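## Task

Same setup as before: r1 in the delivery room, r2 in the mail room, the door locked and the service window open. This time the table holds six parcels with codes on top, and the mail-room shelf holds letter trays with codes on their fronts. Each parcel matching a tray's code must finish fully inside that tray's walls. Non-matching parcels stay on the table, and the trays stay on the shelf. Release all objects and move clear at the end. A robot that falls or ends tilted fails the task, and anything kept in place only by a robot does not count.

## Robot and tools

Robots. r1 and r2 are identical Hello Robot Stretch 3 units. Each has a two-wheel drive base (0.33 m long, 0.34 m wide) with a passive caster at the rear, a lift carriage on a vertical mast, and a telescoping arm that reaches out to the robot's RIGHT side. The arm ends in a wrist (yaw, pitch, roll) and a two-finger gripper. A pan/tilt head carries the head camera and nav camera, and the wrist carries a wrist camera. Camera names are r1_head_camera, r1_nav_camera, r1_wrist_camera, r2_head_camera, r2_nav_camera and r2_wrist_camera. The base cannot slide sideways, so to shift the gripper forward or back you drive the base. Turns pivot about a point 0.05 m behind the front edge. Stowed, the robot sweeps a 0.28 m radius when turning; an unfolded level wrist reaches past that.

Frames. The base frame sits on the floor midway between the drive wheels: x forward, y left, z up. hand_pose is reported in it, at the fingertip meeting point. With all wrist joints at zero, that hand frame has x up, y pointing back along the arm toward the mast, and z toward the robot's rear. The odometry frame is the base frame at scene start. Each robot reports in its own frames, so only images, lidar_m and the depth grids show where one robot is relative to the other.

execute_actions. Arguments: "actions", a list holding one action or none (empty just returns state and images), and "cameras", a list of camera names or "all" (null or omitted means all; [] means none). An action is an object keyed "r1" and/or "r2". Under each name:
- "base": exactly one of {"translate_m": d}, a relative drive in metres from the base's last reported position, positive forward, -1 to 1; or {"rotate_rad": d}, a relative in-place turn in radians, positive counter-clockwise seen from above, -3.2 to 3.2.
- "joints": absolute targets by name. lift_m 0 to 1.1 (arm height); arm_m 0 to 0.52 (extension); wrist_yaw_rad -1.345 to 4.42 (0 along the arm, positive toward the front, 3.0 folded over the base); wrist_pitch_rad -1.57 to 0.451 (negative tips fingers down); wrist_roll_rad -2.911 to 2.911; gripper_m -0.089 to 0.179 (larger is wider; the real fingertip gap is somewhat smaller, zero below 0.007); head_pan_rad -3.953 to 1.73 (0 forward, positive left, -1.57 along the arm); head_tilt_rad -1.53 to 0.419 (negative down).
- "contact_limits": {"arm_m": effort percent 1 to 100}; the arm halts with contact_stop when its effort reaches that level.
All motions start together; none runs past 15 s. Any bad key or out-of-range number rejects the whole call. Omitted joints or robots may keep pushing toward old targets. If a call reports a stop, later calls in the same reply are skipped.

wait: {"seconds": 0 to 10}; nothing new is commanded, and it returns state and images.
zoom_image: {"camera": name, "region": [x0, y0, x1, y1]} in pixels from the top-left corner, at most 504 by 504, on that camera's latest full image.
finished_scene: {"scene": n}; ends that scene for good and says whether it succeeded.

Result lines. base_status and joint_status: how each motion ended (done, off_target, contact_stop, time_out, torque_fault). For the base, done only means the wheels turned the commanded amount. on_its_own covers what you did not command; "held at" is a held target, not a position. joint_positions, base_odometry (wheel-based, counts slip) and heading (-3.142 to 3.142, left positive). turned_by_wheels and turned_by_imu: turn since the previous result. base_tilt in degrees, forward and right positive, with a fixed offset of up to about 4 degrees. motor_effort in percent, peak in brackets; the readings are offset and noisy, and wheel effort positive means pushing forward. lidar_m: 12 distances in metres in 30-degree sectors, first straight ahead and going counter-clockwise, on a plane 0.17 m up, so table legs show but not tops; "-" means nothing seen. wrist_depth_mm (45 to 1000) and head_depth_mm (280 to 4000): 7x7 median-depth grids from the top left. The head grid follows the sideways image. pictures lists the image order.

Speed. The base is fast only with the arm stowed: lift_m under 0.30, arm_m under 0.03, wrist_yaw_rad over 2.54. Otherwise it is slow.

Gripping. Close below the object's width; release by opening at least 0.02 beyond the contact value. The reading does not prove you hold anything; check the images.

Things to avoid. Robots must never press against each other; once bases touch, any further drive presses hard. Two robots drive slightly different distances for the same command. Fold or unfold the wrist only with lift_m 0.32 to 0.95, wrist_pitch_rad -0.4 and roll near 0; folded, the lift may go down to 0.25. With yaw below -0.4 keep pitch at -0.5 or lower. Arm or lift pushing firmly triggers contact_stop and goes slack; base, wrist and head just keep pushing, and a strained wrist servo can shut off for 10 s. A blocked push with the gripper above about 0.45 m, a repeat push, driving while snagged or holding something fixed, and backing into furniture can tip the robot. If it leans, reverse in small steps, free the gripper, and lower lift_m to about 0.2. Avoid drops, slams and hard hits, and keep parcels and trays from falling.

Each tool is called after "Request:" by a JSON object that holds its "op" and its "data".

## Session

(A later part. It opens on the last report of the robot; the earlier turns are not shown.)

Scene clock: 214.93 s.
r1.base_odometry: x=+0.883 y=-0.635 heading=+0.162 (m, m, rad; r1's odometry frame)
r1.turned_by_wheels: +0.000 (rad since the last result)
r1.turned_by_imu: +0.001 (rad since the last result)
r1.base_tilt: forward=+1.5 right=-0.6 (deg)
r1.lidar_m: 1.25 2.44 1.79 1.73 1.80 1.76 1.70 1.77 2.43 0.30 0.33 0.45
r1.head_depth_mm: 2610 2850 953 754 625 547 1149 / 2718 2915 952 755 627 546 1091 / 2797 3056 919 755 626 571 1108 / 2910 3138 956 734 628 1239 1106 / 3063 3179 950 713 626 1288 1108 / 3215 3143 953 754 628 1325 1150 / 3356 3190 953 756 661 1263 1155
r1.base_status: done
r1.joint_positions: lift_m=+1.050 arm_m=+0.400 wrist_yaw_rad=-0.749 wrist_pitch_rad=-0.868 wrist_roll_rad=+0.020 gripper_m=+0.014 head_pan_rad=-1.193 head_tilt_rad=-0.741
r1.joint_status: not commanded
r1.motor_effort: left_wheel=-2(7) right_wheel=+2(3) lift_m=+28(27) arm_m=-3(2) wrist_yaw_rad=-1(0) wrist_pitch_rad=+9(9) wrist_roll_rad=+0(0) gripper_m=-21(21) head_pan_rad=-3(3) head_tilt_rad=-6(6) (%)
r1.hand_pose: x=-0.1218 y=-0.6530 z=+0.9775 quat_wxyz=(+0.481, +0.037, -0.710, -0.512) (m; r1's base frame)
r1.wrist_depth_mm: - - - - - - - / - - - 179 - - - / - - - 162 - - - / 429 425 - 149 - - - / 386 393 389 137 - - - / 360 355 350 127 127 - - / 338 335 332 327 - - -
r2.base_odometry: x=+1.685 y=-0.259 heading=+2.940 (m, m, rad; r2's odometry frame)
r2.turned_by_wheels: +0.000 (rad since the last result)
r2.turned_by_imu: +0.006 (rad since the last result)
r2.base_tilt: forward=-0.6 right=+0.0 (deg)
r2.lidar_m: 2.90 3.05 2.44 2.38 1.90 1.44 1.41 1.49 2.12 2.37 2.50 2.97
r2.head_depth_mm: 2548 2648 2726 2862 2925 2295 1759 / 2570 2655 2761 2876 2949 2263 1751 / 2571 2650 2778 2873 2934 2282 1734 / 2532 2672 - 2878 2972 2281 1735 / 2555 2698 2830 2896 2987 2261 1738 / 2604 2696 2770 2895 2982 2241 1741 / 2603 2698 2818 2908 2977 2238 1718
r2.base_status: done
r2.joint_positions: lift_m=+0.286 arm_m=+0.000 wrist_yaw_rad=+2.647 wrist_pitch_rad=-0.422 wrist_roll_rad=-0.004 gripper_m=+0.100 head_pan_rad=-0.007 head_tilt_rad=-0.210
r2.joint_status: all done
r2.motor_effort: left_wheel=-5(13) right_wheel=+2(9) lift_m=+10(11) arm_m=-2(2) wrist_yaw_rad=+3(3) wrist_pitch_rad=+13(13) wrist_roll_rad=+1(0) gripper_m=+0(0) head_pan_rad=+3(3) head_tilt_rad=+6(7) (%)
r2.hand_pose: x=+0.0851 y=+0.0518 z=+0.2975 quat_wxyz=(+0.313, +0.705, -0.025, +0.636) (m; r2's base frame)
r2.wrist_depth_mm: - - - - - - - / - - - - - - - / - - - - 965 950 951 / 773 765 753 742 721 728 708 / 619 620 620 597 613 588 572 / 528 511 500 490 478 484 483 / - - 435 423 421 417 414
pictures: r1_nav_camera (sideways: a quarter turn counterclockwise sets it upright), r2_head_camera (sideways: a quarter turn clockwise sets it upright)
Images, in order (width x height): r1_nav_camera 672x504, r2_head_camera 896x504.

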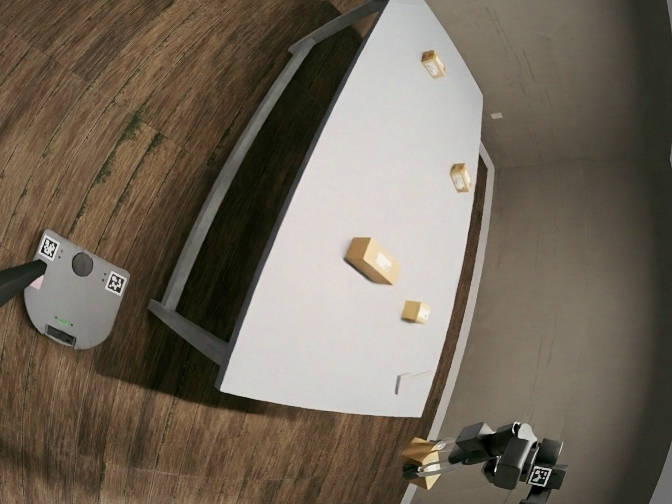

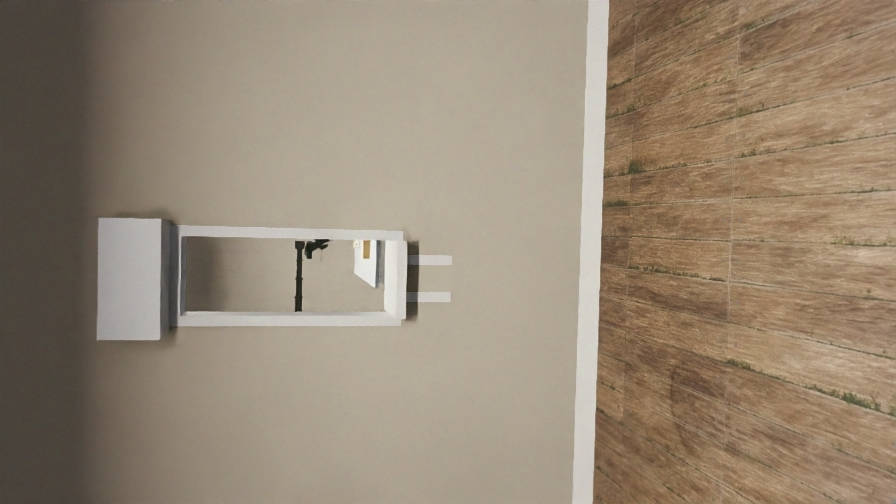

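Request:
{"op": "execute_actions", "data": {"actions": [{"r1": {"base": {"translate_m": -0.42}}, "r2": {"base": {"translate_m": 1.0}}}], "cameras": []}}

Request:
{"op": "execute_actions", "data": {"actions": [{"r1": {"base": {"translate_m": -0.38}}, "r2": {"base": {"translate_m": 0.85}}}], "cameras": []}}

Scene clock: 221.87 s.
r1.base_odometry: x=+0.469 y=-0.703 heading=+0.162 (m, m, rad; r1's odometry frame)
r1.turned_by_wheels: +0.000 (rad since the last result)
r1.turned_by_imu: +0.001 (rad since the last result)
r1.base_tilt: forward=+1.5 right=-0.6 (deg)
r1.lidar_m: 1.24 2.45 1.79 1.73 1.80 1.33 1.28 1.33 1.83 3.04 1.02 0.49
r1.head_depth_mm: 2605 2852 2337 1870 1532 1319 1149 / 2695 2959 2334 1866 1538 1316 1156 / 2792 3032 2353 1862 1541 1322 1149 / 2910 3125 1068 1749 1546 1314 1155 / 3082 3231 954 1759 1543 1313 1148 / 3170 3173 951 778 1511 1027 1141 / 3382 3143 952 754 676 1243 1148
r1.base_status: done
r1.joint_positions: lift_m=+1.050 arm_m=+0.400 wrist_yaw_rad=-0.749 wrist_pitch_rad=-0.868 wrist_roll_rad=+0.020 gripper_m=+0.014 head_pan_rad=-1.193 head_tilt_rad=-0.741
r1.joint_status: not commanded
r1.motor_effort: left_wheel=-2(7) right_wheel=+2(2) lift_m=+28(28) arm_m=-2(2) wrist_yaw_rad=-1(1) wrist_pitch_rad=+9(8) wrist_roll_rad=+0(0) gripper_m=-22(21) head_pan_rad=-3(2) head_tilt_rad=-6(5) (%)
r1.hand_pose: x=-0.1218 y=-0.6530 z=+0.9775 quat_wxyz=(+0.481, +0.037, -0.710, -0.512) (m; r1's base frame)
r1.wrist_depth_mm: - - - - - - 945 / - - - 178 - - - / - - - 162 - - - / - - - 149 - - - / - - - 137 - - - / - - - 128 128 - - / - - - 962 - - -
r2.base_odometry: x=+0.706 y=-0.059 heading=+2.940 (m, m, rad; r2's odometry frame)
r2.turned_by_wheels: +0.000 (rad since the last result)
r2.turned_by_imu: +0.011 (rad since the last result)
r2.base_tilt: forward=-0.6 right=+0.0 (deg)
r2.lidar_m: 1.90 2.02 2.37 2.32 2.46 2.45 2.40 2.54 2.48 2.41 2.51 1.94
r2.head_depth_mm: 1662 1725 1781 1862 1930 2015 1749 / 1667 1729 1804 1871 1937 2018 1751 / 1659 1737 1799 1872 1959 2029 1741 / 1507 - - 1917 1974 2032 1735 / 1508 - - 1906 1973 2046 1731 / 1696 1763 1832 1908 1983 2054 1740 / 1704 1768 1838 1911 1997 2070 1736
r2.base_status: done
r2.joint_positions: lift_m=+0.286 arm_m=+0.000 wrist_yaw_rad=+2.647 wrist_pitch_rad=-0.422 wrist_roll_rad=-0.004 gripper_m=+0.100 head_pan_rad=-0.007 head_tilt_rad=-0.210
r2.joint_status: not commanded
r2.motor_effort: left_wheel=-5(10) right_wheel=+3(9) lift_m=+10(10) arm_m=-2(2) wrist_yaw_rad=+2(3) wrist_pitch_rad=+13(13) wrist_roll_rad=+0(0) gripper_m=+1(0) head_pan_rad=+3(2) head_tilt_rad=+6(6) (%)
r2.hand_pose: x=+0.0850 y=+0.0518 z=+0.2975 quat_wxyz=(+0.313, +0.705, -0.025, +0.636) (m; r2's base frame)
r2.wrist_depth_mm: - - - - - - - / - - - - - - - / - - - - 975 963 943 / 763 750 755 739 737 730 706 / 621 608 613 595 602 576 577 / 528 510 500 498 486 492 480 / - - 438 422 423 418 417
pictures: none
No camera images: the call's "cameras" was empty. Leave "cameras" out to get every camera's image.

Scene clock: 226.63 s.
r1.base_odometry: x=+0.094 y=-0.764 heading=+0.162 (m, m, rad; r1's odometry frame)
r1.turned_by_wheels: +0.000 (rad since the last result)
r1.turned_by_imu: +0.001 (rad since the last result)
r1.base_tilt: forward=+1.5 right=-0.6 (deg)
r1.lidar_m: 1.23 2.45 1.79 1.73 1.27 0.93 0.90 0.93 1.28 3.04 1.21 0.82
r1.head_depth_mm: 2587 2856 2333 1875 1539 1314 1151 / 2700 2923 2335 1862 1535 1318 1149 / 2813 3004 2358 1857 1544 1315 1153 / 2927 3114 2359 1857 1546 1308 1146 / 3061 3185 2331 1855 1545 1308 1153 / 3174 3175 2114 1725 1540 1315 1153 / 3340 3197 2104 1861 1535 1321 1153
r1.base_status: done
r1.joint_positions: lift_m=+1.050 arm_m=+0.400 wrist_yaw_rad=-0.749 wrist_pitch_rad=-0.868 wrist_roll_rad=+0.020 gripper_m=+0.014 head_pan_rad=-1.193 head_tilt_rad=-0.741
r1.joint_status: not commanded
r1.motor_effort: left_wheel=-2(7) right_wheel=+2(3) lift_m=+27(28) arm_m=-2(3) wrist_yaw_rad=-1(0) wrist_pitch_rad=+9(9) wrist_roll_rad=+0(0) gripper_m=-22(22) head_pan_rad=-4(3) head_tilt_rad=-5(6) (%)
r1.hand_pose: x=-0.1218 y=-0.6530 z=+0.9775 quat_wxyz=(+0.481, +0.037, -0.710, -0.512) (m; r1's base frame)
r1.wrist_depth_mm: - - - - - 773 670 / - - - 179 - 857 719 / - - - 163 - 970 782 / - - - 148 - - 868 / - - - 137 - - 939 / - - - 127 127 - - / - - - - - - -
r2.base_odometry: x=-0.127 y=+0.111 heading=+2.940 (m, m, rad; r2's odometry frame)
r2.turned_by_wheels: +0.000 (rad since the last result)
r2.turned_by_imu: +0.009 (rad since the last result)
r2.base_tilt: forward=-0.6 right=+0.0 (deg)
r2.lidar_m: 1.06 1.12 1.63 2.26 2.41 3.30 3.23 3.31 2.52 2.45 1.40 1.08
r2.head_depth_mm: 905 939 970 1011 1051 1098 1148 / 908 942 976 1017 1058 1108 1150 / 3061 - - 2786 1059 1113 1161 / 3296 - - 3814 1090 1118 1171 / 3589 - - - 1092 1122 1177 / 928 964 999 1042 1079 1134 1187 / 932 969 1007 1045 1087 1144 1192
r2.base_status: done
r2.joint_positions: lift_m=+0.286 arm_m=+0.000 wrist_yaw_rad=+2.647 wrist_pitch_rad=-0.422 wrist_roll_rad=-0.004 gripper_m=+0.100 head_pan_rad=-0.007 head_tilt_rad=-0.210
r2.joint_status: not commanded
r2.motor_effort: left_wheel=-5(12) right_wheel=+2(8) lift_m=+11(10) arm_m=-2(3) wrist_yaw_rad=+2(2) wrist_pitch_rad=+13(13) wrist_roll_rad=+1(0) gripper_m=+1(0) head_pan_rad=+2(3) head_tilt_rad=+6(6) (%)
r2.hand_pose: x=+0.0850 y=+0.0518 z=+0.2975 quat_wxyz=(+0.313, +0.705, -0.025, +0.636) (m; r2's base frame)
r2.wrist_depth_mm: - - - - - 1000 778 / - - - - - - 792 / - - - 969 963 936 841 / 769 755 738 753 737 729 712 / 611 609 607 595 615 582 568 / 530 509 499 494 474 488 479 / - - 436 431 422 412 414
pictures: none
No camera images: the call's "cameras" was empty. Leave "cameras" out to get every camera's image.

Request:
{"op": "execute_actions", "data": {"actions": [{"r1": {"base": {"translate_m": -0.27}, "joints": {"head_pan_rad": -2.0, "head_tilt_rad": -0.45}}, "r2": {"base": {"translate_m": 0.28}, "joints": {"lift_m": 0.57}}}], "cameras": []}}

Request:
{"op": "execute_actions", "data": {"actions": [{"r1": {"base": {"rotate_rad": -0.815}}, "r2": {"base": {"translate_m": 0.16}, "joints": {"lift_m": 0.75}}}], "cameras": ["r1_wrist_camera", "r1_head_camera"]}}

Scene clock: 235.30 s.
r1.base_odometry: x=-0.173 y=-0.808 heading=+0.162 (m, m, rad; r1's odometry frame)
r1.turned_by_wheels: +0.000 (rad since the last result)
r1.turned_by_imu: +0.002 (rad since the last result)
r1.base_tilt: forward=+1.5 right=-0.6 (deg)
r1.lidar_m: 1.22 2.45 1.80 1.74 0.88 0.65 0.63 0.65 0.90 2.42 3.17 1.08
r1.head_depth_mm: 811 846 - - 1011 1057 1131 / 934 975 - - 1235 1288 1280 / 1110 1169 - 1424 1495 1525 1313 / 1363 1427 - 1790 1886 1592 1317 / 1704 1839 2296 2316 2026 1588 1317 / 2501 2739 3096 670 2015 1588 1315 / 2519 2674 - 2643 2004 1590 1304
r1.base_status: done
r1.joint_positions: lift_m=+1.050 arm_m=+0.400 wrist_yaw_rad=-0.749 wrist_pitch_rad=-0.868 wrist_roll_rad=+0.020 gripper_m=+0.014 head_pan_rad=-1.993 head_tilt_rad=-0.458
r1.joint_status: all done
r1.motor_effort: left_wheel=-1(8) right_wheel=+2(1) lift_m=+27(27) arm_m=-3(3) wrist_yaw_rad=-1(1) wrist_pitch_rad=+9(9) wrist_roll_rad=+0(0) gripper_m=-22(22) head_pan_rad=-4(41) head_tilt_rad=+5(32) (%)
r1.hand_pose: x=-0.1218 y=-0.6530 z=+0.9775 quat_wxyz=(+0.481, +0.037, -0.710, -0.512) (m; r1's base frame)
r1.wrist_depth_mm: - - - 909 660 524 439 / - - - 179 745 579 477 / - - - 162 874 641 512 / - - - 149 960 743 571 / - - - 137 - 850 642 / - - - 128 128 - 721 / - - - 989 - - 812
r2.base_odometry: x=-0.402 y=+0.167 heading=+2.940 (m, m, rad; r2's odometry frame)
r2.turned_by_wheels: +0.000 (rad since the last result)
r2.turned_by_imu: +0.003 (rad since the last result)
r2.base_tilt: forward=-0.6 right=+0.0 (deg)
r2.lidar_m: 0.78 0.83 1.20 2.24 2.38 3.44 3.51 3.33 2.53 2.29 1.03 0.80
r2.head_depth_mm: 654 680 705 733 761 795 830 / 712 685 707 734 763 794 835 / 3281 - - 2820 3306 720 840 / 3303 - - 3214 2643 750 849 / 3292 - - - 1033 750 850 / 766 782 800 818 837 747 859 / 674 699 726 757 790 825 866
r2.base_status: done
r2.joint_positions: lift_m=+0.569 arm_m=+0.000 wrist_yaw_rad=+2.647 wrist_pitch_rad=-0.421 wrist_roll_rad=-0.004 gripper_m=+0.100 head_pan_rad=-0.007 head_tilt_rad=-0.209
r2.joint_status: all done
r2.motor_effort: left_wheel=-5(17) right_wheel=+3(8) lift_m=+42(44) arm_m=-3(2) wrist_yaw_rad=+2(2) wrist_pitch_rad=+12(12) wrist_roll_rad=+1(0) gripper_m=+0(1) head_pan_rad=+2(3) head_tilt_rad=+6(6) (%)
r2.hand_pose: x=+0.0850 y=+0.0519 z=+0.5811 quat_wxyz=(+0.313, +0.705, -0.025, +0.636) (m; r2's base frame)
r2.wrist_depth_mm: - - - - 973 729 567 / - - - - - 741 595 / - - - - - 789 611 / - - - - - 834 648 / - - - - - 858 681 / 891 842 834 856 789 817 695 / - 731 734 712 693 701 695
pictures: none
No camera images: the call's "cameras" was empty. Leave "cameras" out to get every camera's image.

Scene clock: 238.23 s.
r1.base_odometry: x=-0.173 y=-0.808 heading=-0.653 (m, m, rad; r1's odometry frame)
r1.turned_by_wheels: -0.815 (rad since the last result)
r1.turned_by_imu: -0.819 (rad since the last result)
r1.base_tilt: forward=+1.5 right=-0.6 (deg)
r1.lidar_m: 1.40 1.08 3.63 2.04 1.74 1.31 0.74 0.63 0.63 0.71 1.21 3.04
r1.head_depth_mm: 487 525 - - 715 771 866 / 503 538 - - 733 811 916 / 522 555 - 696 759 853 977 / 539 574 - 711 797 906 1049 / 563 584 3587 734 839 962 1126 / - - - 672 895 1032 1200 / - - - 808 950 1109 1252
r1.base_status: done
r1.joint_positions: lift_m=+1.050 arm_m=+0.400 wrist_yaw_rad=-0.749 wrist_pitch_rad=-0.868 wrist_roll_rad=+0.020 gripper_m=+0.014 head_pan_rad=-1.993 head_tilt_rad=-0.458
r1.joint_status: not commanded
r1.motor_effort: left_wheel=+4(11) right_wheel=-2(5) lift_m=+27(28) arm_m=-3(3) wrist_yaw_rad=+0(1) wrist_pitch_rad=+9(8) wrist_roll_rad=+0(0) gripper_m=-22(22) head_pan_rad=-4(3) head_tilt_rad=+4(5) (%)
r1.hand_pose: x=-0.1218 y=-0.6529 z=+0.9774 quat_wxyz=(+0.481, +0.037, -0.710, -0.512) (m; r1's base frame)
r1.wrist_depth_mm: - 374 359 362 200 125 134 / 296 327 328 178 198 149 159 / 284 293 290 162 198 191 194 / 269 269 267 148 240 254 253 / 248 246 246 138 323 361 352 / 229 229 220 127 128 613 601 / - - - 218 - 976 -
r2.base_odometry: x=-0.558 y=+0.199 heading=+2.940 (m, m, rad; r2's odometry frame)
r2.turned_by_wheels: +0.000 (rad since the last result)
r2.turned_by_imu: +0.002 (rad since the last result)
r2.base_tilt: forward=-0.5 right=+0.0 (deg)
r2.lidar_m: 0.62 0.66 0.96 2.22 2.37 3.46 3.66 3.32 2.55 1.82 0.82 0.63
r2.head_depth_mm: 508 525 543 567 591 620 649 / 3042 - - 2331 696 662 571 / 3281 - - 3243 3272 722 551 / 3309 - - 3754 3071 719 550 / 3304 - - 898 831 716 548 / 3378 - 836 - 773 684 565 / 528 548 568 588 616 639 652
r2.base_status: done
r2.joint_positions: lift_m=+0.749 arm_m=+0.000 wrist_yaw_rad=+2.647 wrist_pitch_rad=-0.421 wrist_roll_rad=-0.004 gripper_m=+0.100 head_pan_rad=-0.007 head_tilt_rad=-0.209
r2.joint_status: all done
r2.motor_effort: left_wheel=-4(8) right_wheel=+2(8) lift_m=+42(43) arm_m=-3(3) wrist_yaw_rad=+2(2) wrist_pitch_rad=+12(12) wrist_roll_rad=+0(0) gripper_m=+0(1) head_pan_rad=+3(2) head_tilt_rad=+6(6) (%)
r2.hand_pose: x=+0.0850 y=+0.0519 z=+0.7611 quat_wxyz=(+0.313, +0.705, -0.025, +0.636) (m; r2's base frame)
r2.wrist_depth_mm: - - - - 776 564 451 / - - - - 821 602 473 / - - - - 870 628 489 / - - - - 909 656 507 / - - - - - 678 526 / - - - - - 686 546 / - 900 902 897 888 794 577
pictures: r1_head_camera (sideways: a quarter turn clockwise sets it upright), r1_wrist_camera
Images, in order (width x height): r1_head_camera 896x504, r1_wrist_camera 644x364.

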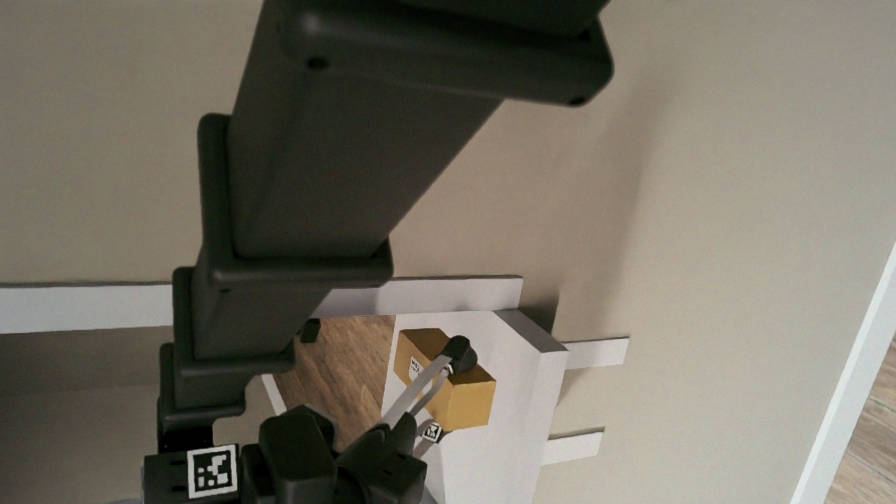

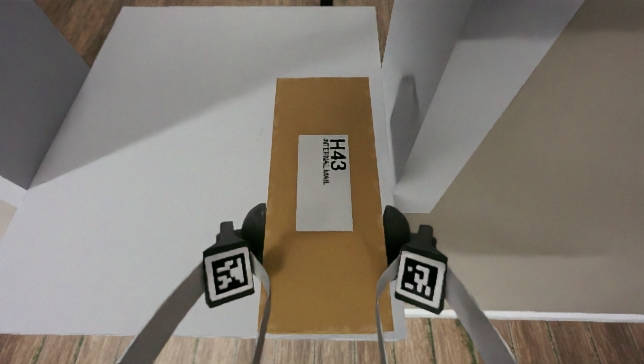

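Request:
{"op": "execute_actions", "data": {"actions": [{"r1": {"joints": {"arm_m": 0.52, "lift_m": 1.006}}, "r2": {"base": {"rotate_rad": 1.465}, "joints": {"lift_m": 1.02, "wrist_yaw_rad": 0.0, "wrist_pitch_rad": -0.85, "head_pan_rad": -1.57, "head_tilt_rad": -0.5}}}], "cameras": ["r1_wrist_camera", "r2_wrist_camera"]}}

Scene clock: 243.37 s.
r1.base_odometry: x=-0.173 y=-0.808 heading=-0.653 (m, m, rad; r1's odometry frame)
r1.turned_by_wheels: +0.000 (rad since the last result)
r1.turned_by_imu: +0.001 (rad since the last result)
r1.base_tilt: forward=+1.5 right=-0.6 (deg)
r1.lidar_m: 1.40 1.07 3.65 2.04 1.74 1.31 0.74 0.63 0.63 0.72 1.21 3.05
r1.head_depth_mm: 488 525 571 607 - - 879 / 503 544 590 - - 829 918 / 521 565 606 - 783 854 982 / 539 586 625 - 801 903 1044 / 563 614 - 808 840 962 1123 / - - 3794 772 893 1031 1211 / - - - 808 947 1107 1243
r1.base_status: not commanded
r1.joint_positions: lift_m=+1.006 arm_m=+0.520 wrist_yaw_rad=-0.749 wrist_pitch_rad=-0.868 wrist_roll_rad=+0.020 gripper_m=+0.014 head_pan_rad=-1.993 head_tilt_rad=-0.458
r1.joint_status: all done
r1.motor_effort: left_wheel=+4(4) right_wheel=-2(2) lift_m=+22(23) arm_m=+1(1) wrist_yaw_rad=-1(1) wrist_pitch_rad=+9(9) wrist_roll_rad=+0(0) gripper_m=-22(22) head_pan_rad=-3(3) head_tilt_rad=+5(5) (%)
r1.hand_pose: x=-0.1218 y=-0.7724 z=+0.9337 quat_wxyz=(+0.481, +0.037, -0.710, -0.512) (m; r1's base frame)
r1.wrist_depth_mm: - - 297 293 292 - 161 / 199 271 264 178 260 260 159 / 198 236 237 162 234 226 160 / 200 217 215 149 213 211 159 / 194 199 199 137 197 195 160 / 184 185 178 128 128 180 167 / 172 172 170 165 166 168 400
r2.base_odometry: x=-0.558 y=+0.199 heading=-1.879 (m, m, rad; r2's odometry frame)
r2.turned_by_wheels: +1.465 (rad since the last result)
r2.turned_by_imu: +1.490 (rad since the last result)
r2.base_tilt: forward=-0.6 right=+0.0 (deg)
r2.lidar_m: 2.22 2.30 3.07 3.66 3.66 2.62 2.52 0.90 0.65 0.62 0.64 0.86
r2.head_depth_mm: 509 551 601 651 - - - / 511 548 593 649 - - - / - 2808 3259 769 - - - / - 3122 3653 819 640 840 - / - 781 802 729 616 814 970 / - - 3895 779 615 811 926 / - 778 707 708 613 810 922
r2.base_status: done
r2.joint_positions: lift_m=+1.019 arm_m=+0.000 wrist_yaw_rad=+0.003 wrist_pitch_rad=-0.856 wrist_roll_rad=-0.004 gripper_m=+0.100 head_pan_rad=-1.563 head_tilt_rad=-0.494
r2.joint_status: all done
r2.motor_effort: left_wheel=-5(11) right_wheel=+3(7) lift_m=+43(43) arm_m=-3(2) wrist_yaw_rad=-3(4) wrist_pitch_rad=+4(11) wrist_roll_rad=+0(1) gripper_m=+1(0) head_pan_rad=-2(32) head_tilt_rad=-4(33) (%)
r2.hand_pose: x=-0.0211 y=-0.2950 z=+0.9487 quat_wxyz=(+0.645, +0.295, -0.641, -0.292) (m; r2's base frame)
r2.wrist_depth_mm: 375 350 347 346 416 430 441 / 428 324 321 336 492 503 528 / 521 541 549 584 608 619 659 / 633 681 694 728 764 815 841 / 846 880 912 - - - - / - - - - - - - / 992 975 963 977 981 979 950
pictures: r1_wrist_camera, r2_wrist_camera
Images, in order (width x height): r1_wrist_camera 644x364, r2_wrist_camera 644x364.

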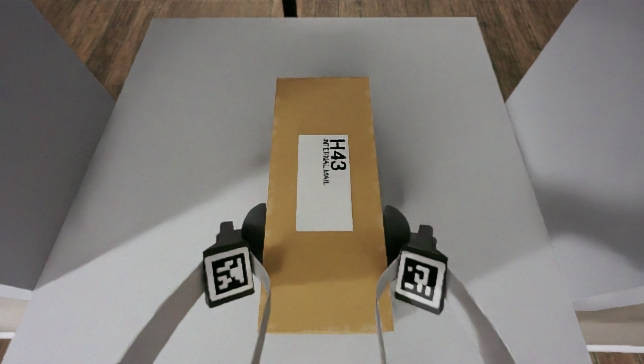

